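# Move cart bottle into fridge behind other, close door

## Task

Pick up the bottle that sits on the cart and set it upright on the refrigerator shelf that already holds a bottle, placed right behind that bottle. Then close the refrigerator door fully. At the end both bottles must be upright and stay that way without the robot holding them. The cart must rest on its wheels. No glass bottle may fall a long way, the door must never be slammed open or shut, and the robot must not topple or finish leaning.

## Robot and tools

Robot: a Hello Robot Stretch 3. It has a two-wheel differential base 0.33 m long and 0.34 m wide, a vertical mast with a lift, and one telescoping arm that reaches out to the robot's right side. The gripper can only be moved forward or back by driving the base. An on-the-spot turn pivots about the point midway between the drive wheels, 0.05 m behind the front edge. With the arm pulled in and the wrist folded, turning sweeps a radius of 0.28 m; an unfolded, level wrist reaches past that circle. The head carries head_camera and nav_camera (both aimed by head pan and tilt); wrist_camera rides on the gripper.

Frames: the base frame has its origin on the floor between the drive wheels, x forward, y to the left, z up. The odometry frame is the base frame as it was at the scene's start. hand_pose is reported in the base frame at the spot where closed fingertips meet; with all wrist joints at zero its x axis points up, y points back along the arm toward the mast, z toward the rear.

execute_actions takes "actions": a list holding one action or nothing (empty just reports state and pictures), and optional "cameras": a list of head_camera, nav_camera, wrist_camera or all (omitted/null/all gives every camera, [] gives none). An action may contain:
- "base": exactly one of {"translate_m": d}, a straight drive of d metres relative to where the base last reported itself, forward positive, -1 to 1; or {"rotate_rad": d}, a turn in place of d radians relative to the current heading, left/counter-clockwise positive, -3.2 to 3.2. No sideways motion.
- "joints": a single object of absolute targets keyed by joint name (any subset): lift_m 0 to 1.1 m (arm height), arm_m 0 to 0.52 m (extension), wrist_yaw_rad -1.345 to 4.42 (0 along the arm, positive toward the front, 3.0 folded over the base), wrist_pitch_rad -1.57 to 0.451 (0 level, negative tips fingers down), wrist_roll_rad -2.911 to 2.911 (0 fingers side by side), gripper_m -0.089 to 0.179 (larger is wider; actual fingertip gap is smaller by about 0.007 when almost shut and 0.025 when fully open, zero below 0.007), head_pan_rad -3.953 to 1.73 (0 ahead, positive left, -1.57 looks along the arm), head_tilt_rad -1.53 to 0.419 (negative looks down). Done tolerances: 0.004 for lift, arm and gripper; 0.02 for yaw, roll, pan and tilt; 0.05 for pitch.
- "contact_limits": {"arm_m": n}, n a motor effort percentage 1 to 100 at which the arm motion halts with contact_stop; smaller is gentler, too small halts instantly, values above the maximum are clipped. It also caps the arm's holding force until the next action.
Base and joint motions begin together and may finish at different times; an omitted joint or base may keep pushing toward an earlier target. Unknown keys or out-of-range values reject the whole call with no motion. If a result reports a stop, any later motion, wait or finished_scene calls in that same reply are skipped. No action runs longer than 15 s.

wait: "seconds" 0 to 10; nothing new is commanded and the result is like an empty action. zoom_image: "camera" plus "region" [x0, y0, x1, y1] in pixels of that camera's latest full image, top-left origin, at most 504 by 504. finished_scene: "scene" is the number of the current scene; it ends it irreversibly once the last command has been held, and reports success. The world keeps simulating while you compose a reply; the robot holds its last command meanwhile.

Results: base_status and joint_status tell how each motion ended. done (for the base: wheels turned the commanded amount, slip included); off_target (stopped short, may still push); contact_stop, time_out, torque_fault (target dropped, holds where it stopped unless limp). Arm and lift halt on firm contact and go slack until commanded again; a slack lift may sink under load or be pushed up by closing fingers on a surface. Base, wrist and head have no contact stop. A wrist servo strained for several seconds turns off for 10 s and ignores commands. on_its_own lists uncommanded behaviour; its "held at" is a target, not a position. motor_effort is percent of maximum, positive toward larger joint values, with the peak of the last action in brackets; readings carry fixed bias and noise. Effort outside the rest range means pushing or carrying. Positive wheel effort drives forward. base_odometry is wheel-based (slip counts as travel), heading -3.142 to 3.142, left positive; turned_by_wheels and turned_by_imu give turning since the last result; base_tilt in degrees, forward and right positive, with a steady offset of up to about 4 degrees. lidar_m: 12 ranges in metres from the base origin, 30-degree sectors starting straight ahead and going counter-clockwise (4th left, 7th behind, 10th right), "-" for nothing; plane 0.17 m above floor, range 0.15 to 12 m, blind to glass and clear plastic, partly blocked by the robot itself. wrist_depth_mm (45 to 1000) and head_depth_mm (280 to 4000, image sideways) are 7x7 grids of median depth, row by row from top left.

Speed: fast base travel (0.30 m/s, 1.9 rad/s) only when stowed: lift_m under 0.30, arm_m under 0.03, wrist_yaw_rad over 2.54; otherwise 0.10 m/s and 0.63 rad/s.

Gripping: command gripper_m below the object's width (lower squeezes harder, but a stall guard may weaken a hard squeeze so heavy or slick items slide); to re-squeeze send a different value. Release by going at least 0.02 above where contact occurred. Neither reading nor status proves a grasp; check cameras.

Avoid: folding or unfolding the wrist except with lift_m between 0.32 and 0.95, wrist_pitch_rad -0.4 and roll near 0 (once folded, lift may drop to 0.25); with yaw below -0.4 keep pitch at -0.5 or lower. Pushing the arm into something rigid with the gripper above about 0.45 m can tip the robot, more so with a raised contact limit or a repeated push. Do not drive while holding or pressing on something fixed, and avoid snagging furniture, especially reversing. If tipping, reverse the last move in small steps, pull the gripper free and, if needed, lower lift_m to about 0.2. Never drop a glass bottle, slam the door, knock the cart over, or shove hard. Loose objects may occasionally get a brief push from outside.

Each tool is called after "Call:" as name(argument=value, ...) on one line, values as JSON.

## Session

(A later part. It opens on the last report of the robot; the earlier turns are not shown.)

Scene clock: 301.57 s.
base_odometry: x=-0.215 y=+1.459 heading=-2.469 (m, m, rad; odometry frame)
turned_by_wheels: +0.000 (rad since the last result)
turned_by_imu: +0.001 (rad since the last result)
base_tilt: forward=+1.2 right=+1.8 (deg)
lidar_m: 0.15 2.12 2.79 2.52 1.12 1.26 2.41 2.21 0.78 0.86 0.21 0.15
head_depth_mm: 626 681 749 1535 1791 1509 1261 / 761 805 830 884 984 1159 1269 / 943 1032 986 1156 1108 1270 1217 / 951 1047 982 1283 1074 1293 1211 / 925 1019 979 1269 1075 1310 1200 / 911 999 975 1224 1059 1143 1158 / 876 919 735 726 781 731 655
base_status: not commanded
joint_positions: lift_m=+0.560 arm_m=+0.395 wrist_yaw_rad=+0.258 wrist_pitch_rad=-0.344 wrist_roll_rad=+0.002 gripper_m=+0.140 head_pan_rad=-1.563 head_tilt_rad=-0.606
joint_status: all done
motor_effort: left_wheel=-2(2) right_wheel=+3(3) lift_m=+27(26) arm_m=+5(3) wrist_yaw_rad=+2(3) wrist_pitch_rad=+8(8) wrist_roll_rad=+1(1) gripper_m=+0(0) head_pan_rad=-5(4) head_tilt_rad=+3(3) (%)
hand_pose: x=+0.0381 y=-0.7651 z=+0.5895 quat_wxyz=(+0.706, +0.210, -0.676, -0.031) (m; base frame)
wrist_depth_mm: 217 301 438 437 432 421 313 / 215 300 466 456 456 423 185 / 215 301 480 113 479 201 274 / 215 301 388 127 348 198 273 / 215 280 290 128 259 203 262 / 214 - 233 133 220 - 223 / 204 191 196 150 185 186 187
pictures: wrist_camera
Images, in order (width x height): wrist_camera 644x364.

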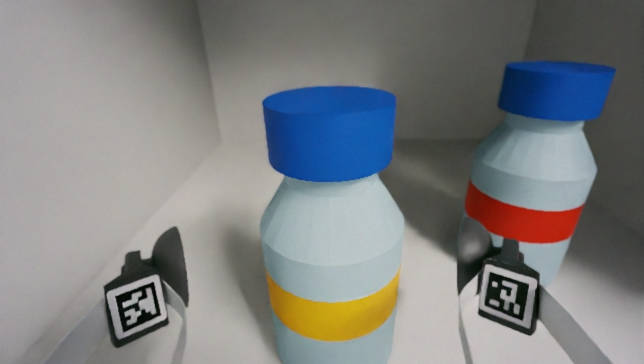

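Call:
execute_actions(actions=[{"joints":{"arm_m":0.405}}], cameras=[])

Call:
execute_actions(actions=[{"joints":{"gripper_m":0.02}}], cameras=["wrist_camera"])

Call:
execute_actions(actions=[{"joints":{"lift_m":0.578,"arm_m":0.385}}], cameras=[])

Call:
execute_actions(actions=[{"base":{"translate_m":-0.14}}], cameras=["wrist_camera","head_camera"])

Scene clock: 315.30 s.
base_odometry: x=-0.215 y=+1.459 heading=-2.469 (m, m, rad; odometry frame)
turned_by_wheels: +0.000 (rad since the last result)
turned_by_imu: +0.001 (rad since the last result)
base_tilt: forward=+1.1 right=+1.8 (deg)
lidar_m: 0.15 2.13 2.80 2.53 1.13 1.26 2.41 2.22 0.78 0.86 0.21 0.15
head_depth_mm: 628 682 748 1535 1781 1505 1260 / 761 808 828 884 984 1162 1266 / 951 1021 982 1156 1103 1277 1218 / 949 1048 981 1291 1064 1321 1214 / 931 1023 974 1266 1088 1315 1195 / 914 994 972 1222 1055 1144 1156 / 875 919 738 727 781 731 652
base_status: not commanded
joint_positions: lift_m=+0.560 arm_m=+0.405 wrist_yaw_rad=+0.258 wrist_pitch_rad=-0.344 wrist_roll_rad=+0.002 gripper_m=+0.140 head_pan_rad=-1.563 head_tilt_rad=-0.606
joint_status: all done
motor_effort: left_wheel=-2(2) right_wheel=+3(3) lift_m=+26(27) arm_m=+5(4) wrist_yaw_rad=+1(2) wrist_pitch_rad=+8(8) wrist_roll_rad=+1(0) gripper_m=+0(0) head_pan_rad=-5(4) head_tilt_rad=+3(3) (%)
hand_pose: x=+0.0381 y=-0.7751 z=+0.5895 quat_wxyz=(+0.706, +0.210, -0.676, -0.031) (m; base frame)
wrist_depth_mm: 217 305 427 428 420 411 311 / 218 304 455 446 449 433 180 / 217 305 449 103 467 197 178 / 217 303 386 109 351 191 181 / 216 282 280 121 259 195 260 / 216 - 226 120 219 - 221 / 202 191 195 134 185 186 187
pictures: none
No camera images: the call's "cameras" was empty. Leave "cameras" out to get every camera's image.

Scene clock: 317.00 s.
base_odometry: x=-0.215 y=+1.459 heading=-2.469 (m, m, rad; odometry frame)
turned_by_wheels: +0.000 (rad since the last result)
turned_by_imu: +0.000 (rad since the last result)
base_tilt: forward=+1.3 right=+1.6 (deg)
lidar_m: 0.15 2.13 2.80 2.53 1.13 1.26 2.41 2.21 0.78 0.86 0.21 0.15
head_depth_mm: 628 678 748 1548 1772 1507 1261 / 762 806 830 882 991 1171 1268 / 950 1027 984 1158 1100 1291 1224 / 946 1046 980 1278 1102 1322 1221 / 924 1020 978 1267 1055 1309 1193 / 907 991 975 1227 1055 1141 1158 / 879 915 735 730 780 729 653
base_status: not commanded
joint_positions: lift_m=+0.560 arm_m=+0.405 wrist_yaw_rad=+0.257 wrist_pitch_rad=-0.351 wrist_roll_rad=+0.002 gripper_m=+0.021 head_pan_rad=-1.563 head_tilt_rad=-0.606
joint_status: all done
motor_effort: left_wheel=-2(3) right_wheel=+3(6) lift_m=+26(25) arm_m=+4(5) wrist_yaw_rad=+3(4) wrist_pitch_rad=+12(12) wrist_roll_rad=+0(1) gripper_m=-23(97) head_pan_rad=-4(4) head_tilt_rad=+3(3) (%)
hand_pose: x=+0.0376 y=-0.7744 z=+0.5878 quat_wxyz=(+0.706, +0.212, -0.675, -0.034) (m; base frame)
wrist_depth_mm: 219 305 427 424 420 414 311 / 218 304 455 449 451 434 165 / 219 307 453 98 469 195 177 / 218 304 358 105 362 191 181 / 217 277 269 116 268 200 256 / 216 235 126 115 126 211 218 / 197 194 187 128 182 186 185
pictures: wrist_camera
Images, in order (width x height): wrist_camera 644x364.

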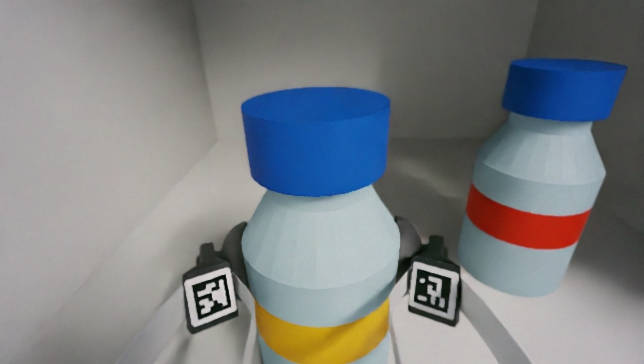

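Scene clock: 318.03 s.
base_odometry: x=-0.215 y=+1.459 heading=-2.469 (m, m, rad; odometry frame)
turned_by_wheels: +0.000 (rad since the last result)
turned_by_imu: +0.000 (rad since the last result)
base_tilt: forward=+1.3 right=+1.7 (deg)
lidar_m: 0.15 2.13 2.79 2.53 1.13 1.27 2.41 2.21 0.78 0.86 0.21 0.15
head_depth_mm: 628 678 748 1540 1799 1503 1272 / 761 805 826 881 988 1157 1262 / 944 1035 983 1150 1101 1278 1226 / 951 1038 982 1296 1100 1283 1218 / 924 1019 974 1278 1091 1312 1199 / 913 997 975 1228 1056 1136 1154 / 874 919 737 725 781 728 654
base_status: not commanded
joint_positions: lift_m=+0.578 arm_m=+0.385 wrist_yaw_rad=+0.258 wrist_pitch_rad=-0.371 wrist_roll_rad=+0.002 gripper_m=+0.027 head_pan_rad=-1.563 head_tilt_rad=-0.606
joint_status: all done
on_its_own: gripper_m is held at +0.026, not at your +0.020, by its stall guard, which is still easing
motor_effort: left_wheel=-3(3) right_wheel=+4(4) lift_m=+28(31) arm_m=-5(5) wrist_yaw_rad=+2(2) wrist_pitch_rad=+23(24) wrist_roll_rad=+1(1) gripper_m=-12(23) head_pan_rad=-5(5) head_tilt_rad=+3(3) (%)
hand_pose: x=+0.0371 y=-0.7528 z=+0.6011 quat_wxyz=(+0.705, +0.219, -0.673, -0.040) (m; base frame)
wrist_depth_mm: 214 298 443 447 437 431 316 / 214 299 474 470 472 450 287 / 213 299 443 100 495 209 288 / 213 297 376 106 382 209 288 / 213 281 290 117 269 224 273 / 213 249 126 116 127 236 235 / 204 210 200 128 196 201 199
pictures: none
No camera images: the call's "cameras" was empty. Leave "cameras" out to get every camera's image.

Scene clock: 320.50 s.
base_odometry: x=-0.106 y=+1.546 heading=-2.469 (m, m, rad; odometry frame)
turned_by_wheels: +0.000 (rad since the last result)
turned_by_imu: +0.001 (rad since the last result)
base_tilt: forward=+1.4 right=+1.9 (deg)
lidar_m: 0.26 2.24 2.76 2.50 1.12 1.25 2.28 2.26 1.41 0.75 0.45 0.28
head_depth_mm: 1165 1287 1447 1657 1811 1508 1263 / 616 1207 1395 1599 1776 1505 1277 / 624 687 752 840 951 1180 1233 / 867 958 921 1127 1132 1281 1225 / 954 1048 975 1280 1026 1342 1223 / 929 1018 971 1254 1088 1314 1190 / 914 993 968 1220 1093 1219 1155
base_status: done
joint_positions: lift_m=+0.578 arm_m=+0.385 wrist_yaw_rad=+0.258 wrist_pitch_rad=-0.371 wrist_roll_rad=+0.002 gripper_m=+0.030 head_pan_rad=-1.563 head_tilt_rad=-0.606
joint_status: not commanded
on_its_own: gripper_m is held at +0.029, not at your +0.020, by its stall guard, which is not easing now
motor_effort: left_wheel=-2(6) right_wheel=+4(6) lift_m=+28(28) arm_m=-5(4) wrist_yaw_rad=+2(2) wrist_pitch_rad=+23(23) wrist_roll_rad=+0(0) gripper_m=-19(20) head_pan_rad=-4(4) head_tilt_rad=+3(3) (%)
hand_pose: x=+0.0373 y=-0.7528 z=+0.6011 quat_wxyz=(+0.705, +0.219, -0.673, -0.040) (m; base frame)
wrist_depth_mm: 367 476 472 467 446 229 148 / 369 496 503 226 479 231 148 / 370 498 521 101 438 232 149 / 365 404 376 108 362 231 150 / 314 310 290 117 288 233 149 / 252 251 127 116 127 218 149 / 211 210 201 128 197 196 149
pictures: head_camera (sideways: a quarter turn clockwise sets it upright), wrist_camera
Images, in order (width x height): head_camera 896x504, wrist_camera 644x364.

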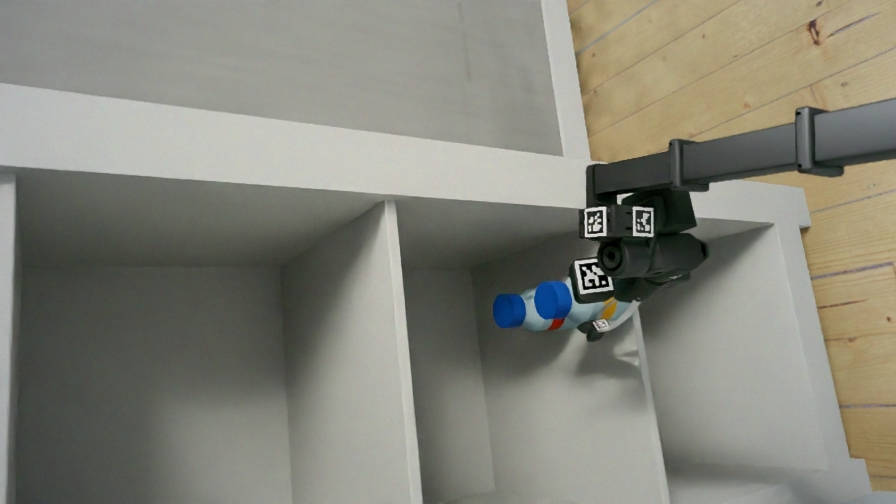

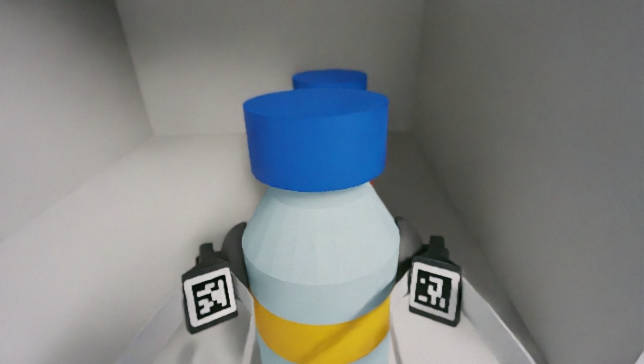

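Call:
execute_actions(actions=[{"joints":{"lift_m":0.558,"wrist_yaw_rad":0.23}}], cameras=[])

Call:
execute_actions(actions=[{"joints":{"gripper_m":0.105}}], cameras=["wrist_camera"])

Call:
execute_actions(actions=[{"joints":{"arm_m":0.28}}], cameras=["wrist_camera"])

Call:
execute_actions(actions=[{"joints":{"arm_m":0.0,"wrist_yaw_rad":0}}])

Scene clock: 327.90 s.
base_odometry: x=-0.106 y=+1.546 heading=-2.469 (m, m, rad; odometry frame)
turned_by_wheels: +0.000 (rad since the last result)
turned_by_imu: +0.001 (rad since the last result)
base_tilt: forward=+1.3 right=+1.9 (deg)
lidar_m: 0.26 2.24 2.76 2.50 1.12 1.25 2.27 2.26 1.41 0.74 0.45 0.28
head_depth_mm: 1157 1287 1447 1660 1810 1519 1270 / 617 1207 1384 1591 1770 1510 1287 / 625 687 755 840 957 1188 1249 / 868 963 921 1135 1111 1282 1231 / 951 1046 979 1282 1039 1355 1213 / 932 1017 971 1263 1089 1306 1193 / 909 996 964 1226 1084 1225 1162
base_status: not commanded
joint_positions: lift_m=+0.558 arm_m=+0.385 wrist_yaw_rad=+0.232 wrist_pitch_rad=-0.346 wrist_roll_rad=+0.002 gripper_m=+0.030 head_pan_rad=-1.563 head_tilt_rad=-0.606
joint_status: all done
on_its_own: gripper_m is held at +0.029, not at your +0.020, by its stall guard, which is not easing now
motor_effort: left_wheel=-2(2) right_wheel=+4(5) lift_m=+20(24) arm_m=-4(5) wrist_yaw_rad=-1(4) wrist_pitch_rad=+9(23) wrist_roll_rad=+1(1) gripper_m=-20(19) head_pan_rad=-5(5) head_tilt_rad=+3(3) (%)
hand_pose: x=+0.0320 y=-0.7568 z=+0.5873 quat_wxyz=(+0.705, +0.202, -0.678, -0.041) (m; base frame)
wrist_depth_mm: 385 470 467 466 441 213 139 / 383 498 499 205 450 213 140 / 382 504 509 98 348 217 141 / 362 389 362 105 348 217 141 / 296 292 276 116 272 218 142 / 236 234 126 116 127 206 143 / 196 195 187 128 183 182 142
pictures: none
No camera images: the call's "cameras" was empty. Leave "cameras" out to get every camera's image.

Scene clock: 329.17 s.
base_odometry: x=-0.106 y=+1.546 heading=-2.469 (m, m, rad; odometry frame)
turned_by_wheels: +0.000 (rad since the last result)
turned_by_imu: +0.000 (rad since the last result)
base_tilt: forward=+1.3 right=+1.7 (deg)
lidar_m: 0.26 2.24 2.75 2.50 1.12 1.26 2.27 2.26 1.41 0.75 0.45 0.28
head_depth_mm: 1158 1289 1443 1659 1826 1506 1273 / 617 1214 1382 1606 1763 1515 1275 / 624 686 753 843 957 1191 1243 / 864 967 923 1135 1121 1277 1237 / 950 1045 975 1275 1032 1346 1213 / 933 1020 975 1255 1093 1308 1189 / 909 993 965 1228 1091 1225 1160
base_status: not commanded
joint_positions: lift_m=+0.558 arm_m=+0.385 wrist_yaw_rad=+0.232 wrist_pitch_rad=-0.343 wrist_roll_rad=+0.002 gripper_m=+0.105 head_pan_rad=-1.563 head_tilt_rad=-0.606
joint_status: all done
motor_effort: left_wheel=-2(2) right_wheel=+3(4) lift_m=+20(19) arm_m=-4(4) wrist_yaw_rad=-1(2) wrist_pitch_rad=+7(9) wrist_roll_rad=+1(1) gripper_m=-1(81) head_pan_rad=-5(5) head_tilt_rad=+3(3) (%)
hand_pose: x=+0.0321 y=-0.7572 z=+0.5882 quat_wxyz=(+0.705, +0.200, -0.679, -0.040) (m; base frame)
wrist_depth_mm: 387 471 472 467 440 213 139 / 388 498 499 209 446 215 140 / 385 507 526 102 398 216 140 / 362 396 362 109 349 218 141 / 300 296 277 119 268 218 142 / 237 237 181 120 210 191 142 / 198 189 191 133 184 182 143
pictures: wrist_camera
Images, in order (width x height): wrist_camera 644x364.

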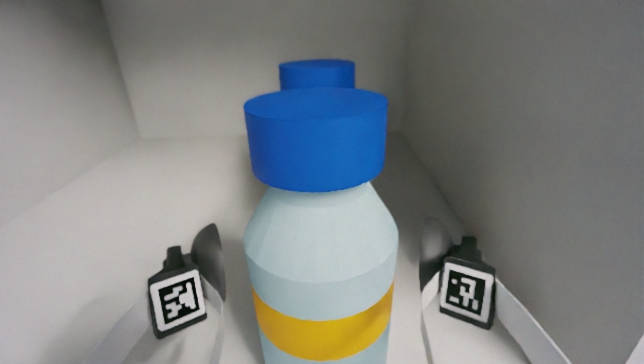

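Scene clock: 331.17 s.
base_odometry: x=-0.106 y=+1.546 heading=-2.469 (m, m, rad; odometry frame)
turned_by_wheels: +0.000 (rad since the last result)
turned_by_imu: +0.000 (rad since the last result)
base_tilt: forward=+1.4 right=+1.7 (deg)
lidar_m: 0.26 2.24 2.76 2.50 1.12 1.25 2.27 2.26 1.41 0.75 0.45 0.28
head_depth_mm: 1166 1287 1446 1643 1830 1519 1270 / 617 1211 1405 1598 1761 1521 1294 / 623 687 752 843 974 1076 1235 / 863 966 920 1128 1054 - 1231 / 950 1038 974 1283 1023 1332 1225 / 938 1018 971 1258 1090 1318 1197 / 908 998 960 1227 1087 1221 1160
base_status: not commanded
joint_positions: lift_m=+0.558 arm_m=+0.280 wrist_yaw_rad=+0.232 wrist_pitch_rad=-0.343 wrist_roll_rad=+0.002 gripper_m=+0.105 head_pan_rad=-1.563 head_tilt_rad=-0.606
joint_status: all done
motor_effort: left_wheel=-2(2) right_wheel=+3(3) lift_m=+19(19) arm_m=-5(5) wrist_yaw_rad=-1(1) wrist_pitch_rad=+8(8) wrist_roll_rad=+1(1) gripper_m=-1(1) head_pan_rad=-5(5) head_tilt_rad=+3(3) (%)
hand_pose: x=+0.0321 y=-0.6522 z=+0.5880 quat_wxyz=(+0.705, +0.201, -0.679, -0.040) (m; base frame)
wrist_depth_mm: 363 515 558 561 513 247 170 / 358 512 597 295 404 247 180 / 360 499 571 218 455 252 190 / 350 392 386 223 351 253 206 / 298 295 298 244 268 253 224 / 341 440 752 743 653 250 250 / 352 537 660 646 558 286 733
pictures: wrist_camera
Images, in order (width x height): wrist_camera 644x364.

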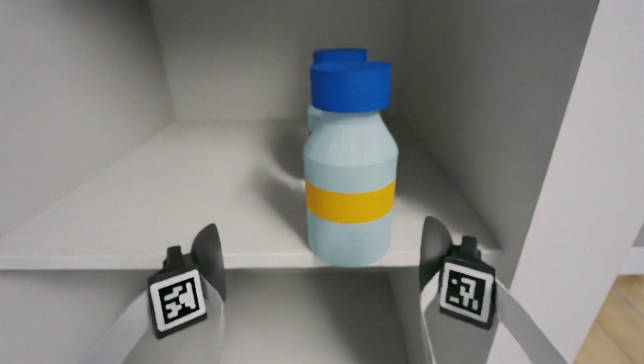

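Scene clock: 334.43 s.
base_odometry: x=-0.106 y=+1.546 heading=-2.469 (m, m, rad; odometry frame)
turned_by_wheels: +0.000 (rad since the last result)
turned_by_imu: +0.001 (rad since the last result)
base_tilt: forward=+1.3 right=+1.8 (deg)
lidar_m: 0.26 2.24 2.76 2.50 1.12 1.25 2.27 2.26 1.41 0.75 0.45 0.28
head_depth_mm: 1160 1292 1438 1654 1811 1513 1265 / 617 1200 1404 1600 1769 1519 1265 / 625 687 756 844 973 1198 1258 / 869 966 923 1127 1056 1293 1232 / 950 1049 979 1289 1021 1348 1217 / 932 1018 970 1266 1089 1303 1188 / 914 999 966 1226 1090 1214 1160
base_status: not commanded
joint_positions: lift_m=+0.558 arm_m=+0.001 wrist_yaw_rad=+0.001 wrist_pitch_rad=-0.344 wrist_roll_rad=+0.002 gripper_m=+0.105 head_pan_rad=-1.563 head_tilt_rad=-0.606
joint_status: all done
joint sent to its limit — the command would take arm_m past its lower limit, so that joint was sent only as far as its limit.
motor_effort: left_wheel=-2(2) right_wheel=+4(3) lift_m=+19(19) arm_m=-5(6) wrist_yaw_rad=-1(4) wrist_pitch_rad=+8(8) wrist_roll_rad=+1(1) gripper_m=+0(0) head_pan_rad=-4(4) head_tilt_rad=+3(1) (%)
hand_pose: x=-0.0212 y=-0.3795 z=+0.5879 quat_wxyz=(+0.696, +0.121, -0.697, -0.121) (m; base frame)
wrist_depth_mm: 468 741 782 674 459 - - / 455 780 812 565 496 - - / 443 587 574 540 - - - / 446 645 940 944 - - - / 471 680 969 898 627 - - / 475 580 776 744 863 934 887 / 454 628 672 689 752 755 758
pictures: head_camera (sideways: a quarter turn clockwise sets it upright), nav_camera (sideways: a quarter turn counterclockwise sets it upright), wrist_camera
Images, in order (width x height): head_camera 896x504, nav_camera 672x504, wrist_camera 644x364.

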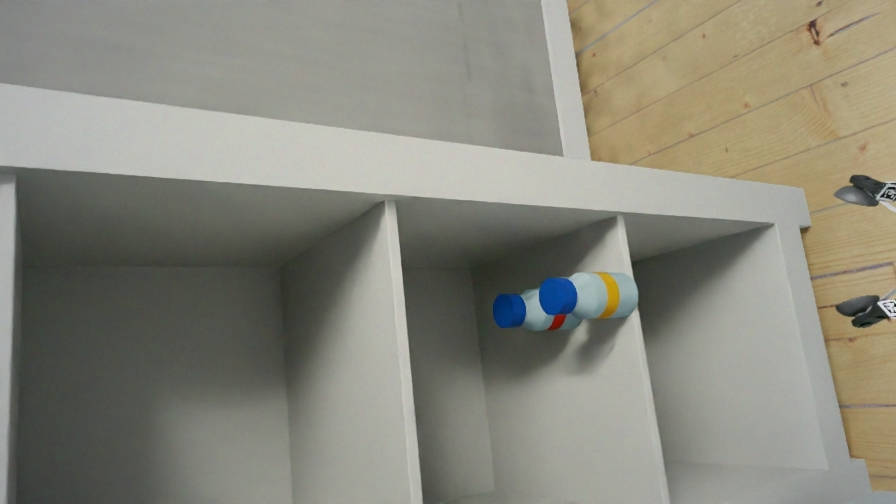

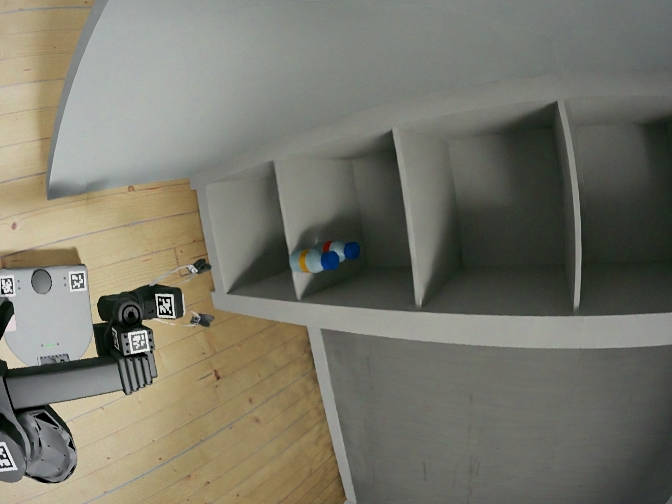

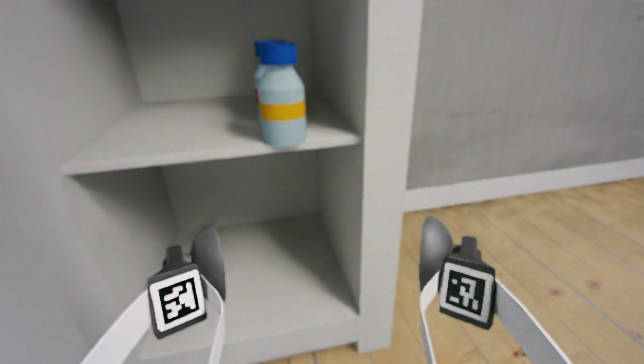

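Call:
execute_actions(actions=[{"joints":{"arm_m":0.23,"wrist_yaw_rad":0.24,"gripper_m":0.12,"lift_m":0.562}}], cameras=[])

Call:
execute_actions(actions=[{"joints":{"arm_m":0.34}}], cameras=["wrist_camera"])

Scene clock: 342.70 s.
base_odometry: x=-0.106 y=+1.546 heading=-2.469 (m, m, rad; odometry frame)
turned_by_wheels: +0.000 (rad since the last result)
turned_by_imu: +0.001 (rad since the last result)
base_tilt: forward=+1.3 right=+1.8 (deg)
lidar_m: 0.26 2.24 2.76 2.50 1.12 1.25 2.27 2.25 1.41 0.74 0.45 0.28
head_depth_mm: 1165 1289 1456 1644 1808 1510 1275 / 617 1209 1391 1599 1772 1515 1276 / 626 688 756 846 975 1135 - / 867 962 927 1130 1063 1283 1205 / 952 1042 979 1288 1029 1384 1212 / 932 1022 965 1259 1091 1312 1194 / 913 999 959 1230 1087 1225 1161
base_status: not commanded
joint_positions: lift_m=+0.562 arm_m=+0.230 wrist_yaw_rad=+0.239 wrist_pitch_rad=-0.344 wrist_roll_rad=+0.002 gripper_m=+0.120 head_pan_rad=-1.563 head_tilt_rad=-0.606
joint_status: all done
motor_effort: left_wheel=-2(3) right_wheel=+3(3) lift_m=+26(27) arm_m=+5(4) wrist_yaw_rad=+1(2) wrist_pitch_rad=+8(8) wrist_roll_rad=+1(1) gripper_m=+0(62) head_pan_rad=-4(5) head_tilt_rad=+2(3) (%)
hand_pose: x=+0.0336 y=-0.6012 z=+0.5915 quat_wxyz=(+0.706, +0.203, -0.678, -0.038) (m; base frame)
wrist_depth_mm: 349 486 608 600 573 269 208 / 345 486 650 634 493 273 224 / 346 481 582 285 441 272 241 / 344 400 395 342 354 273 264 / 324 335 330 323 320 291 928 / 344 420 790 774 710 306 890 / 365 502 653 650 616 355 771
pictures: none
No camera images: the call's "cameras" was empty. Leave "cameras" out to get every camera's image.

Scene clock: 344.77 s.
base_odometry: x=-0.106 y=+1.546 heading=-2.469 (m, m, rad; odometry frame)
turned_by_wheels: +0.000 (rad since the last result)
turned_by_imu: +0.000 (rad since the last result)
base_tilt: forward=+1.4 right=+1.7 (deg)
lidar_m: 0.26 2.24 2.76 2.50 1.11 1.25 2.27 2.27 1.41 0.75 0.45 0.28
head_depth_mm: 1162 1287 1439 1637 1826 1518 1267 / 617 1203 1384 1593 1761 1511 1296 / 625 688 754 845 965 - 1246 / 868 963 925 1130 1098 - 1226 / 948 1048 976 1289 1033 1343 1222 / 927 1028 970 1260 1095 1311 1193 / 914 997 967 1222 1088 1223 1159
base_status: not commanded
joint_positions: lift_m=+0.562 arm_m=+0.340 wrist_yaw_rad=+0.239 wrist_pitch_rad=-0.344 wrist_roll_rad=+0.002 gripper_m=+0.120 head_pan_rad=-1.563 head_tilt_rad=-0.606
joint_status: all done
motor_effort: left_wheel=-2(2) right_wheel=+3(4) lift_m=+27(27) arm_m=+5(4) wrist_yaw_rad=+1(1) wrist_pitch_rad=+8(8) wrist_roll_rad=+0(1) gripper_m=-1(0) head_pan_rad=-4(5) head_tilt_rad=+2(3) (%)
hand_pose: x=+0.0336 y=-0.7112 z=+0.5915 quat_wxyz=(+0.706, +0.203, -0.678, -0.038) (m; base frame)
wrist_depth_mm: 370 498 508 506 486 232 151 / 369 519 552 251 428 233 153 / 370 498 568 149 384 235 153 / 360 403 393 161 340 236 154 / 303 301 297 167 273 222 159 / 243 249 236 184 215 206 171 / 333 530 618 610 390 240 185
pictures: wrist_camera
Images, in order (width x height): wrist_camera 644x364.

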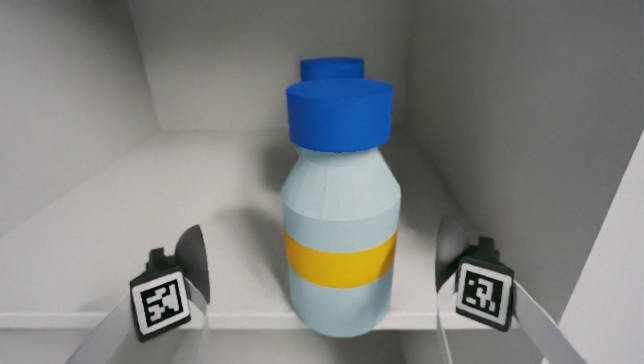

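Call:
execute_actions(actions=[{"joints":{"arm_m":0.385,"wrist_yaw_rad":0.2}}], cameras=[])

Call:
execute_actions(actions=[{"joints":{"gripper_m":0.025}}], cameras=["wrist_camera"])

Call:
execute_actions(actions=[{"joints":{"lift_m":0.575}}], cameras=[])

Call:
execute_actions(actions=[{"base":{"translate_m":0.012},"joints":{"arm_m":0.425}}], cameras=["wrist_camera","head_camera"])

Scene clock: 355.83 s.
base_odometry: x=-0.106 y=+1.546 heading=-2.469 (m, m, rad; odometry frame)
turned_by_wheels: +0.000 (rad since the last result)
turned_by_imu: +0.001 (rad since the last result)
base_tilt: forward=+1.3 right=+1.8 (deg)
lidar_m: 0.26 2.24 2.77 2.50 1.12 1.25 2.28 2.26 1.41 0.75 0.45 0.28
head_depth_mm: 1162 1289 1455 1657 1825 1512 1263 / 616 1206 1389 1611 1762 1521 1291 / 625 688 754 846 950 1189 1246 / 866 970 923 1129 1124 1281 1230 / 952 1039 975 1281 1025 1355 1218 / 929 1020 976 1270 1084 1311 1186 / 914 997 966 1220 1082 1221 1160
base_status: not commanded
joint_positions: lift_m=+0.562 arm_m=+0.385 wrist_yaw_rad=+0.202 wrist_pitch_rad=-0.344 wrist_roll_rad=+0.002 gripper_m=+0.120 head_pan_rad=-1.563 head_tilt_rad=-0.606
joint_status: all done
motor_effort: left_wheel=-2(2) right_wheel=+3(3) lift_m=+27(27) arm_m=+5(6) wrist_yaw_rad=-2(3) wrist_pitch_rad=+8(8) wrist_roll_rad=+0(1) gripper_m=+1(1) head_pan_rad=-4(4) head_tilt_rad=+3(3) (%)
hand_pose: x=+0.0253 y=-0.7581 z=+0.5915 quat_wxyz=(+0.705, +0.191, -0.681, -0.051) (m; base frame)
wrist_depth_mm: 402 461 465 464 387 195 131 / 401 497 496 230 394 198 132 / 388 518 491 109 399 200 133 / 381 400 349 111 355 202 133 / 302 299 206 122 287 190 134 / 241 249 136 121 222 179 135 / 204 192 191 134 189 186 134
pictures: none
No camera images: the call's "cameras" was empty. Leave "cameras" out to get every camera's image.

Scene clock: 357.27 s.
base_odometry: x=-0.106 y=+1.546 heading=-2.469 (m, m, rad; odometry frame)
turned_by_wheels: +0.000 (rad since the last result)
turned_by_imu: +0.000 (rad since the last result)
base_tilt: forward=+1.4 right=+1.8 (deg)
lidar_m: 0.26 2.24 2.76 2.50 1.12 1.25 2.27 2.26 1.41 0.75 0.45 0.28
head_depth_mm: 1161 1294 1444 1647 1822 1506 1270 / 617 1206 1380 1581 1776 1507 1297 / 624 687 752 842 953 1205 1240 / 871 966 922 1128 1121 1276 1226 / 951 1045 977 1275 1039 1356 1211 / 931 1017 967 1265 1087 1309 1200 / 912 995 963 1219 1091 1222 1160
base_status: not commanded
joint_positions: lift_m=+0.562 arm_m=+0.385 wrist_yaw_rad=+0.203 wrist_pitch_rad=-0.350 wrist_roll_rad=+0.002 gripper_m=+0.026 head_pan_rad=-1.563 head_tilt_rad=-0.606
joint_status: all done
motor_effort: left_wheel=-1(2) right_wheel=+0(3) lift_m=+26(27) arm_m=+4(5) wrist_yaw_rad=-3(4) wrist_pitch_rad=+12(12) wrist_roll_rad=+1(0) gripper_m=-21(92) head_pan_rad=-4(4) head_tilt_rad=+3(3) (%)
hand_pose: x=+0.0253 y=-0.7573 z=+0.5899 quat_wxyz=(+0.705, +0.193, -0.681, -0.053) (m; base frame)
wrist_depth_mm: 405 460 461 466 387 196 131 / 400 497 494 213 392 198 132 / 391 510 512 101 349 200 133 / 372 394 361 106 330 203 134 / 300 295 277 118 280 204 134 / 239 236 128 117 129 198 135 / 198 198 190 129 185 180 136
pictures: wrist_camera
Images, in order (width x height): wrist_camera 644x364.

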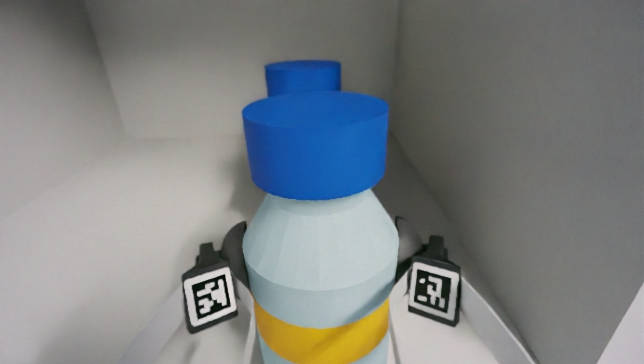

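Scene clock: 358.07 s.
base_odometry: x=-0.106 y=+1.546 heading=-2.469 (m, m, rad; odometry frame)
turned_by_wheels: +0.000 (rad since the last result)
turned_by_imu: +0.000 (rad since the last result)
base_tilt: forward=+1.3 right=+1.6 (deg)
lidar_m: 0.26 2.24 2.76 2.50 1.12 1.26 2.27 2.26 1.41 0.75 0.45 0.28
head_depth_mm: 1157 1294 1453 1655 1819 1511 1266 / 618 1199 1391 1591 1778 1512 1295 / 624 688 753 843 949 1181 1235 / 866 961 923 1139 1131 1285 1227 / 951 1040 979 1291 1030 1355 1209 / 932 1017 971 1254 1080 1313 1189 / 911 997 966 1222 1090 1217 1160
base_status: not commanded
joint_positions: lift_m=+0.575 arm_m=+0.385 wrist_yaw_rad=+0.203 wrist_pitch_rad=-0.370 wrist_roll_rad=+0.002 gripper_m=+0.029 head_pan_rad=-1.563 head_tilt_rad=-0.606
joint_status: all done
motor_effort: left_wheel=-2(2) right_wheel=+0(1) lift_m=+29(30) arm_m=+4(4) wrist_yaw_rad=-2(2) wrist_pitch_rad=+23(24) wrist_roll_rad=+1(1) gripper_m=-19(21) head_pan_rad=-4(4) head_tilt_rad=+3(3) (%)
hand_pose: x=+0.0248 y=-0.7552 z=+0.5982 quat_wxyz=(+0.704, +0.200, -0.679, -0.060) (m; base frame)
wrist_depth_mm: 407 462 464 467 387 196 131 / 405 498 499 246 391 197 132 / 388 525 514 102 353 200 133 / 377 400 371 108 354 202 134 / 308 305 293 119 287 205 134 / 248 246 128 118 129 199 136 / 207 207 197 129 194 186 141
pictures: none
No camera images: the call's "cameras" was empty. Leave "cameras" out to get every camera's image.

Scene clock: 359.43 s.
base_odometry: x=-0.115 y=+1.539 heading=-2.469 (m, m, rad; odometry frame)
turned_by_wheels: +0.000 (rad since the last result)
turned_by_imu: +0.000 (rad since the last result)
base_tilt: forward=+1.2 right=+1.8 (deg)
lidar_m: 0.25 2.23 2.76 2.50 1.12 1.26 2.28 2.26 1.41 0.75 0.43 0.27
head_depth_mm: 1160 1287 1449 1655 1809 1506 1268 / 610 690 1368 1577 1770 1507 1276 / 646 696 765 847 938 1155 1236 / 912 1018 922 1186 1169 1314 1227 / 951 1043 978 1280 1032 1346 1206 / 927 1021 969 1261 1087 1316 1193 / 905 993 962 1222 1085 1155 1147
base_status: done
joint_positions: lift_m=+0.575 arm_m=+0.425 wrist_yaw_rad=+0.202 wrist_pitch_rad=-0.371 wrist_roll_rad=+0.002 gripper_m=+0.029 head_pan_rad=-1.563 head_tilt_rad=-0.606
joint_status: all done
motor_effort: left_wheel=-2(3) right_wheel=+3(11) lift_m=+29(29) arm_m=+5(7) wrist_yaw_rad=-1(2) wrist_pitch_rad=+23(23) wrist_roll_rad=+1(1) gripper_m=-20(19) head_pan_rad=-4(5) head_tilt_rad=+4(3) (%)
hand_pose: x=+0.0246 y=-0.7951 z=+0.5981 quat_wxyz=(+0.704, +0.200, -0.679, -0.060) (m; base frame)
wrist_depth_mm: 402 424 431 431 399 203 136 / 395 459 460 211 405 204 137 / 392 487 481 102 362 207 137 / 372 399 370 108 354 208 138 / 307 304 293 119 289 212 139 / 247 245 128 118 129 205 140 / 207 206 198 129 193 187 141
pictures: head_camera (sideways: a quarter turn clockwise sets it upright), wrist_camera
Images, in order (width x height): head_camera 896x504, wrist_camera 644x364.

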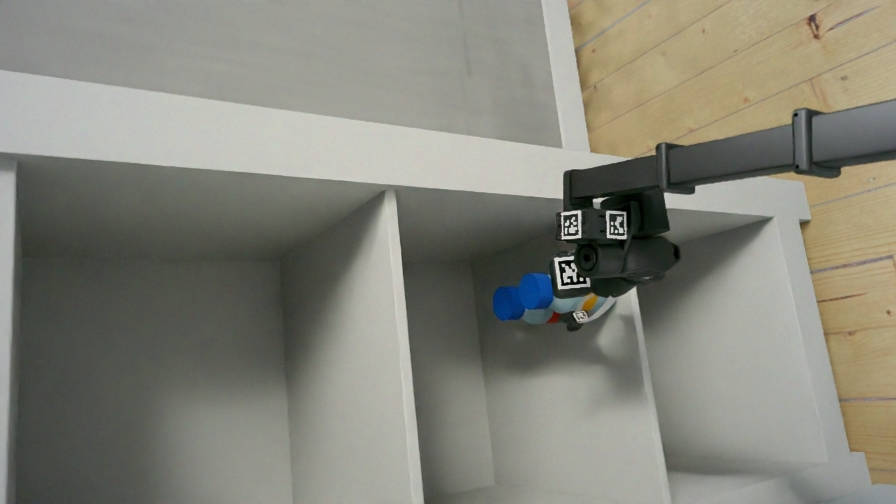

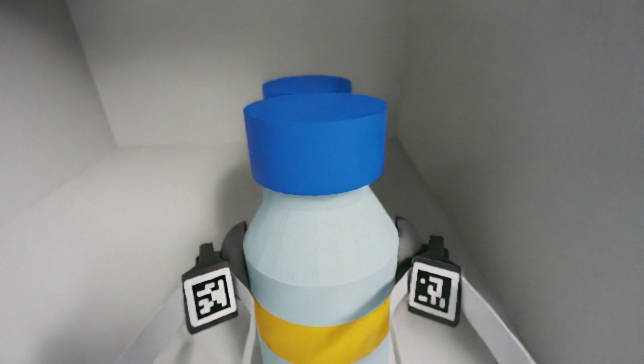

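Call:
execute_actions(actions=[{"joints":{"lift_m":0.558}}], cameras=[])

Call:
execute_actions(actions=[{"joints":{"gripper_m":0.105}}], cameras=[])

Call:
execute_actions(actions=[{"joints":{"arm_m":0.0}}], cameras=["wrist_camera"])

Call:
execute_actions(actions=[{"base":{"rotate_rad":-1.38},"joints":{"gripper_m":0,"wrist_yaw_rad":0,"wrist_pitch_rad":0,"lift_m":0.42,"head_pan_rad":0,"head_tilt_rad":-0.9}}], cameras=["nav_camera"])

Call:
execute_actions(actions=[{"base":{"translate_m":-0.5}}], cameras=["nav_camera"])

Scene clock: 371.23 s.
base_odometry: x=-0.115 y=+1.539 heading=-2.469 (m, m, rad; odometry frame)
turned_by_wheels: +0.000 (rad since the last result)
turned_by_imu: +0.001 (rad since the last result)
base_tilt: forward=+1.2 right=+1.7 (deg)
lidar_m: 0.25 2.24 2.76 2.50 1.12 1.25 2.28 2.26 1.41 0.75 0.43 0.27
head_depth_mm: 1150 1290 1440 1640 1815 1518 1277 / 610 689 1365 1586 1762 1522 1280 / 647 696 770 851 946 1173 1240 / 914 1010 924 1191 1159 1288 1225 / 947 1040 973 1277 1028 1355 1206 / 929 1025 973 1260 1096 1318 1187 / 911 996 970 1216 1088 1149 1155
base_status: not commanded
joint_positions: lift_m=+0.558 arm_m=+0.425 wrist_yaw_rad=+0.202 wrist_pitch_rad=-0.339 wrist_roll_rad=+0.002 gripper_m=+0.029 head_pan_rad=-1.563 head_tilt_rad=-0.606
joint_status: all done
motor_effort: left_wheel=-2(3) right_wheel=+3(3) lift_m=+19(23) arm_m=+5(5) wrist_yaw_rad=-1(1) wrist_pitch_rad=+5(23) wrist_roll_rad=+1(1) gripper_m=-20(21) head_pan_rad=-4(3) head_tilt_rad=+3(3) (%)
hand_pose: x=+0.0253 y=-0.7987 z=+0.5892 quat_wxyz=(+0.705, +0.189, -0.682, -0.049) (m; base frame)
wrist_depth_mm: 397 424 428 428 397 202 136 / 398 452 457 182 402 204 136 / 393 485 484 101 362 207 137 / 373 402 366 107 333 209 139 / 303 298 280 118 282 211 139 / 239 238 127 117 128 204 140 / 199 198 189 129 185 184 140
pictures: none
No camera images: the call's "cameras" was empty. Leave "cameras" out to get every camera's image.

Scene clock: 372.63 s.
base_odometry: x=-0.115 y=+1.539 heading=-2.469 (m, m, rad; odometry frame)
turned_by_wheels: +0.000 (rad since the last result)
turned_by_imu: +0.000 (rad since the last result)
base_tilt: forward=+1.2 right=+1.8 (deg)
lidar_m: 0.25 2.24 2.76 2.50 1.12 1.25 2.28 2.26 1.41 0.75 0.43 0.27
head_depth_mm: 1161 1283 1440 1646 1812 1512 1264 / 608 690 1369 1591 1774 1504 1272 / 648 694 766 846 946 1172 1237 / 909 1011 923 1190 1158 1283 1218 / 949 1043 975 1282 1025 1345 1211 / 930 1014 975 1264 1088 1308 1189 / 908 993 964 1214 1087 1159 1162
base_status: not commanded
joint_positions: lift_m=+0.558 arm_m=+0.425 wrist_yaw_rad=+0.202 wrist_pitch_rad=-0.343 wrist_roll_rad=+0.002 gripper_m=+0.105 head_pan_rad=-1.563 head_tilt_rad=-0.606
joint_status: all done
motor_effort: left_wheel=-2(3) right_wheel=+3(3) lift_m=+19(19) arm_m=+4(5) wrist_yaw_rad=-1(1) wrist_pitch_rad=+7(8) wrist_roll_rad=+0(0) gripper_m=+0(79) head_pan_rad=-4(5) head_tilt_rad=+3(3) (%)
hand_pose: x=+0.0252 y=-0.7982 z=+0.5882 quat_wxyz=(+0.705, +0.190, -0.682, -0.050) (m; base frame)
wrist_depth_mm: 399 423 431 429 399 203 135 / 398 456 450 173 403 205 137 / 393 491 478 104 362 207 137 / 375 395 366 111 329 210 139 / 298 296 276 120 268 209 139 / 237 236 183 121 209 186 140 / 198 189 191 135 184 182 141
pictures: none
No camera images: the call's "cameras" was empty. Leave "cameras" out to get every camera's image.

Scene clock: 376.93 s.
base_odometry: x=-0.115 y=+1.539 heading=-2.469 (m, m, rad; odometry frame)
turned_by_wheels: +0.000 (rad since the last result)
turned_by_imu: +0.001 (rad since the last result)
base_tilt: forward=+1.3 right=+1.7 (deg)
lidar_m: 0.25 2.23 2.76 2.50 1.12 1.25 2.28 2.26 1.41 0.75 0.43 0.27
head_depth_mm: 1164 1286 1440 1652 1827 1511 1274 / 610 686 1363 1563 1767 1513 1269 / 644 695 770 849 973 1173 1263 / 913 1014 928 1195 1082 1321 1229 / 945 1040 978 1281 1024 1356 1212 / 930 1020 971 1265 1099 1319 1192 / 916 993 963 1208 1092 1160 1158
base_status: not commanded
joint_positions: lift_m=+0.558 arm_m=+0.001 wrist_yaw_rad=+0.201 wrist_pitch_rad=-0.344 wrist_roll_rad=+0.002 gripper_m=+0.105 head_pan_rad=-1.563 head_tilt_rad=-0.606
joint_status: all done
joint sent to its limit — the command would take arm_m past its lower limit, so that joint was sent only as far as its limit.
motor_effort: left_wheel=-3(2) right_wheel=+3(3) lift_m=+18(20) arm_m=-5(4) wrist_yaw_rad=-1(1) wrist_pitch_rad=+8(8) wrist_roll_rad=+0(1) gripper_m=+0(0) head_pan_rad=-4(5) head_tilt_rad=+2(2) (%)
hand_pose: x=+0.0251 y=-0.3748 z=+0.5879 quat_wxyz=(+0.705, +0.190, -0.682, -0.051) (m; base frame)
wrist_depth_mm: 358 436 775 804 651 421 921 / 354 449 818 841 584 454 974 / 356 469 573 547 538 - - / 352 504 854 - 688 - - / 351 499 878 969 839 - - / 347 458 786 774 724 940 908 / 343 522 692 688 681 749 766
pictures: wrist_camera
Images, in order (width x height): wrist_camera 644x364.

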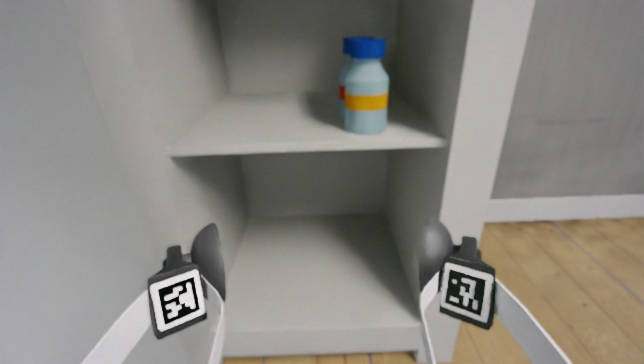

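Scene clock: 380.07 s.
base_odometry: x=-0.115 y=+1.539 heading=+2.434 (m, m, rad; odometry frame)
turned_by_wheels: -1.380 (rad since the last result)
turned_by_imu: -1.372 (rad since the last result)
base_tilt: forward=+1.4 right=+1.8 (deg)
lidar_m: 0.75 0.34 0.25 0.28 2.59 2.57 1.16 1.03 2.36 2.28 1.78 0.75
head_depth_mm: 631 713 873 1728 1484 1287 1143 / 883 788 898 1049 1415 1290 1138 / 939 815 1185 1190 1370 1282 1135 / 937 807 1225 1090 1368 1274 1128 / 931 800 1223 1089 1373 1270 1125 / 931 796 1143 1055 1266 1245 1124 / 726 720 802 865 859 858 854
base_status: done
joint_positions: lift_m=+0.420 arm_m=+0.001 wrist_yaw_rad=+0.001 wrist_pitch_rad=-0.022 wrist_roll_rad=+0.002 gripper_m=+0.000 head_pan_rad=-0.007 head_tilt_rad=-0.889
joint_status: all done
motor_effort: left_wheel=+2(7) right_wheel=-3(8) lift_m=+20(19) arm_m=-5(5) wrist_yaw_rad=-1(3) wrist_pitch_rad=+12(12) wrist_roll_rad=+1(1) gripper_m=-3(82) head_pan_rad=+5(62) head_tilt_rad=-5(21) (%)
hand_pose: x=-0.0211 y=-0.4020 z=+0.5293 quat_wxyz=(+0.707, +0.008, -0.708, -0.007) (m; base frame)
wrist_depth_mm: - - - - - - - / - - - - - - - / - - - - - - - / - - - - - - - / - - - - - - - / - - - - - - - / 990 983 957 930 931 938 893
pictures: nav_camera (sideways: a quarter turn counterclockwise sets it upright)
Images, in order (width x height): nav_camera 672x504.

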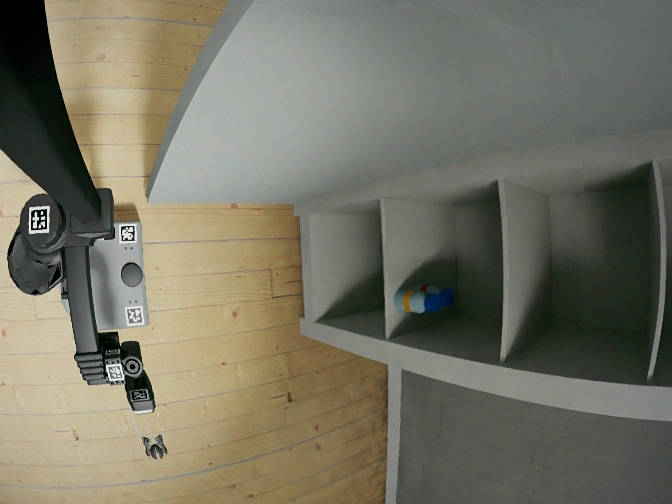

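Scene clock: 386.23 s.
base_odometry: x=+0.265 y=+1.214 heading=+2.434 (m, m, rad; odometry frame)
turned_by_wheels: +0.000 (rad since the last result)
turned_by_imu: +0.002 (rad since the last result)
base_tilt: forward=+1.2 right=+1.7 (deg)
lidar_m: 0.93 0.62 2.53 2.08 2.59 2.05 0.97 0.58 0.73 2.28 2.37 1.25
head_depth_mm: 1571 1841 2062 1755 1479 1287 1143 / 1082 1740 2064 1749 1494 1289 1137 / 1165 1451 1529 1684 1469 1280 1131 / 1446 1500 1822 1691 1473 1281 1133 / 1453 1554 1823 1680 1464 1272 1124 / 1083 1263 1356 1431 1391 1267 1123 / 896 891 886 877 1038 1263 1123
base_status: done
joint_positions: lift_m=+0.420 arm_m=+0.001 wrist_yaw_rad=+0.001 wrist_pitch_rad=-0.022 wrist_roll_rad=+0.002 gripper_m=+0.000 head_pan_rad=-0.007 head_tilt_rad=-0.889
joint_status: not commanded
motor_effort: left_wheel=+2(3) right_wheel=-3(10) lift_m=+19(19) arm_m=-5(5) wrist_yaw_rad=-1(1) wrist_pitch_rad=+12(12) wrist_roll_rad=+1(1) gripper_m=-3(3) head_pan_rad=+5(5) head_tilt_rad=-5(4) (%)
hand_pose: x=-0.0211 y=-0.4020 z=+0.5293 quat_wxyz=(+0.707, +0.008, -0.708, -0.007) (m; base frame)
wrist_depth_mm: - - - - - - - / - - - - - - - / - - - - - - - / - - - - - - - / - - - - - - - / - - - - - - - / 992 959 968 940 927 917 869
pictures: nav_camera (sideways: a quarter turn counterclockwise sets it upright)
Images, in order (width x height): nav_camera 672x504.

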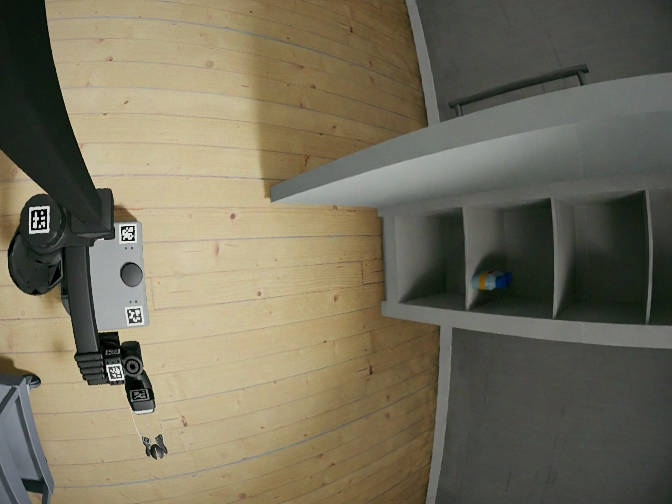

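Call:
execute_actions(actions=[{"base":{"rotate_rad":1.58},"joints":{"wrist_pitch_rad":-0.4,"head_pan_rad":-1.7}}], cameras=[])

Call:
execute_actions(actions=[{"base":{"translate_m":0.62},"joints":{"wrist_yaw_rad":2.9}}], cameras=["nav_camera"])

Call:
execute_actions(actions=[{"joints":{"arm_m":0.5}}], cameras=["nav_camera"])

Scene clock: 399.37 s.
base_odometry: x=+0.265 y=+1.214 heading=-2.269 (m, m, rad; odometry frame)
turned_by_wheels: +1.580 (rad since the last result)
turned_by_imu: +1.572 (rad since the last result)
base_tilt: forward=+1.4 right=+1.8 (deg)
lidar_m: 2.08 2.59 2.05 0.96 0.61 0.73 2.28 2.38 1.24 0.90 0.62 2.54
head_depth_mm: 1672 1932 2153 1737 1490 1291 1139 / 1644 1892 2090 1736 1467 1290 1142 / 1128 1793 2037 1740 1466 1284 1174 / 1154 1385 1730 1683 1472 1289 - / 1457 1489 1825 1670 1465 1268 1125 / 1427 1527 1758 1652 1467 1267 1126 / 1118 1233 1291 1180 1099 1241 1120
base_status: done
joint_positions: lift_m=+0.420 arm_m=+0.001 wrist_yaw_rad=+0.001 wrist_pitch_rad=-0.412 wrist_roll_rad=+0.002 gripper_m=+0.000 head_pan_rad=-1.693 head_tilt_rad=-0.889
joint_status: all done
motor_effort: left_wheel=-2(7) right_wheel=+3(9) lift_m=+19(19) arm_m=-5(5) wrist_yaw_rad=-1(1) wrist_pitch_rad=+7(10) wrist_roll_rad=+0(1) gripper_m=-2(3) head_pan_rad=-5(61) head_tilt_rad=-4(4) (%)
hand_pose: x=-0.0212 y=-0.3715 z=+0.4342 quat_wxyz=(+0.692, +0.145, -0.693, -0.145) (m; base frame)
wrist_depth_mm: 329 468 885 - - - - / 325 470 924 - - - - / 340 463 926 - - - - / 369 460 919 - - - - / 826 459 838 882 842 825 821 / 718 475 703 - 696 686 675 / 612 564 606 586 594 579 575
pictures: none
No camera images: the call's "cameras" was empty. Leave "cameras" out to get every camera's image.

Scene clock: 406.57 s.
base_odometry: x=-0.134 y=+0.739 heading=-2.269 (m, m, rad; odometry frame)
turned_by_wheels: +0.000 (rad since the last result)
turned_by_imu: +0.000 (rad since the last result)
base_tilt: forward=+1.3 right=+1.8 (deg)
lidar_m: 1.87 1.47 2.05 1.97 1.24 1.05 2.90 2.49 0.66 1.39 1.85 1.94
head_depth_mm: 584 638 724 1672 1480 1295 1144 / 779 801 854 944 1256 1284 1145 / 1173 1159 1239 1335 1391 1277 1173 / 1579 1812 2025 1730 1473 1280 1169 / 1559 1815 2021 1722 1466 1275 1169 / 1561 1784 2016 1709 1456 1265 1122 / 1521 1761 1955 1694 1447 1263 1118
base_status: done
joint_positions: lift_m=+0.420 arm_m=+0.001 wrist_yaw_rad=+2.898 wrist_pitch_rad=-0.412 wrist_roll_rad=+0.002 gripper_m=+0.000 head_pan_rad=-1.693 head_tilt_rad=-0.889
joint_status: all done
motor_effort: left_wheel=-2(4) right_wheel=+3(9) lift_m=+20(19) arm_m=-4(5) wrist_yaw_rad=+2(4) wrist_pitch_rad=+7(7) wrist_roll_rad=+1(1) gripper_m=-3(3) head_pan_rad=-4(5) head_tilt_rad=-4(4) (%)
hand_pose: x=+0.0331 y=+0.0721 z=+0.4341 quat_wxyz=(+0.228, +0.705, +0.059, +0.669) (m; base frame)
wrist_depth_mm: - - - - - - - / - - - - - - - / - - - - - - - / - - - - - - - / 876 - 864 890 849 814 820 / 721 - 732 - 693 682 673 / 615 601 603 593 594 577 579
pictures: nav_camera (sideways: a quarter turn counterclockwise sets it upright)
Images, in order (width x height): nav_camera 672x504.

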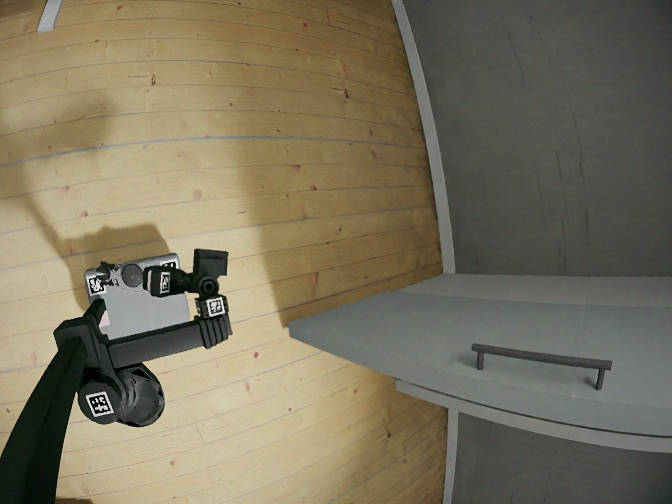

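Scene clock: 411.40 s.
base_odometry: x=-0.134 y=+0.739 heading=-2.269 (m, m, rad; odometry frame)
turned_by_wheels: +0.000 (rad since the last result)
turned_by_imu: +0.001 (rad since the last result)
base_tilt: forward=+1.5 right=+1.8 (deg)
lidar_m: 1.87 1.47 2.05 1.97 1.24 1.05 2.90 2.49 0.66 1.40 1.85 1.93
head_depth_mm: 584 637 721 1665 1484 1294 1148 / 779 798 857 945 1248 1287 1136 / 1172 1158 1236 1343 1397 1310 - / 1586 1810 2035 1773 1465 1273 1127 / 1577 1816 2018 1769 1431 1270 1126 / 1553 1776 2006 1722 1463 1271 1125 / 1534 1751 1970 1706 1448 1268 1120
base_status: not commanded
joint_positions: lift_m=+0.420 arm_m=+0.500 wrist_yaw_rad=+2.898 wrist_pitch_rad=-0.413 wrist_roll_rad=+0.002 gripper_m=+0.000 head_pan_rad=-1.693 head_tilt_rad=-0.889
joint_status: all done
motor_effort: left_wheel=-2(3) right_wheel=+2(3) lift_m=+20(19) arm_m=+5(7) wrist_yaw_rad=+2(2) wrist_pitch_rad=+7(7) wrist_roll_rad=+1(1) gripper_m=-3(3) head_pan_rad=-5(4) head_tilt_rad=-5(4) (%)
hand_pose: x=+0.0331 y=-0.4263 z=+0.4341 quat_wxyz=(+0.228, +0.705, +0.060, +0.669) (m; base frame)
wrist_depth_mm: - - - - - - - / - - - - - - - / - - - - - - - / - - - - - - - / 883 926 - 893 851 826 824 / 726 - - - 690 682 671 / 609 585 - 590 584 583 575
pictures: nav_camera (sideways: a quarter turn counterclockwise sets it upright)
Images, in order (width x height): nav_camera 672x504.

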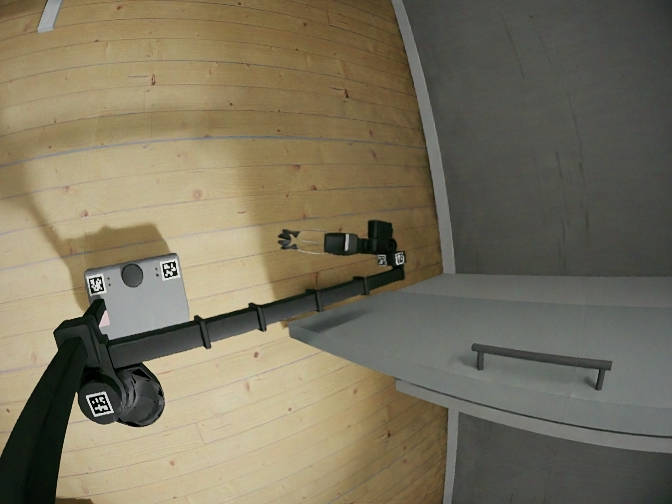

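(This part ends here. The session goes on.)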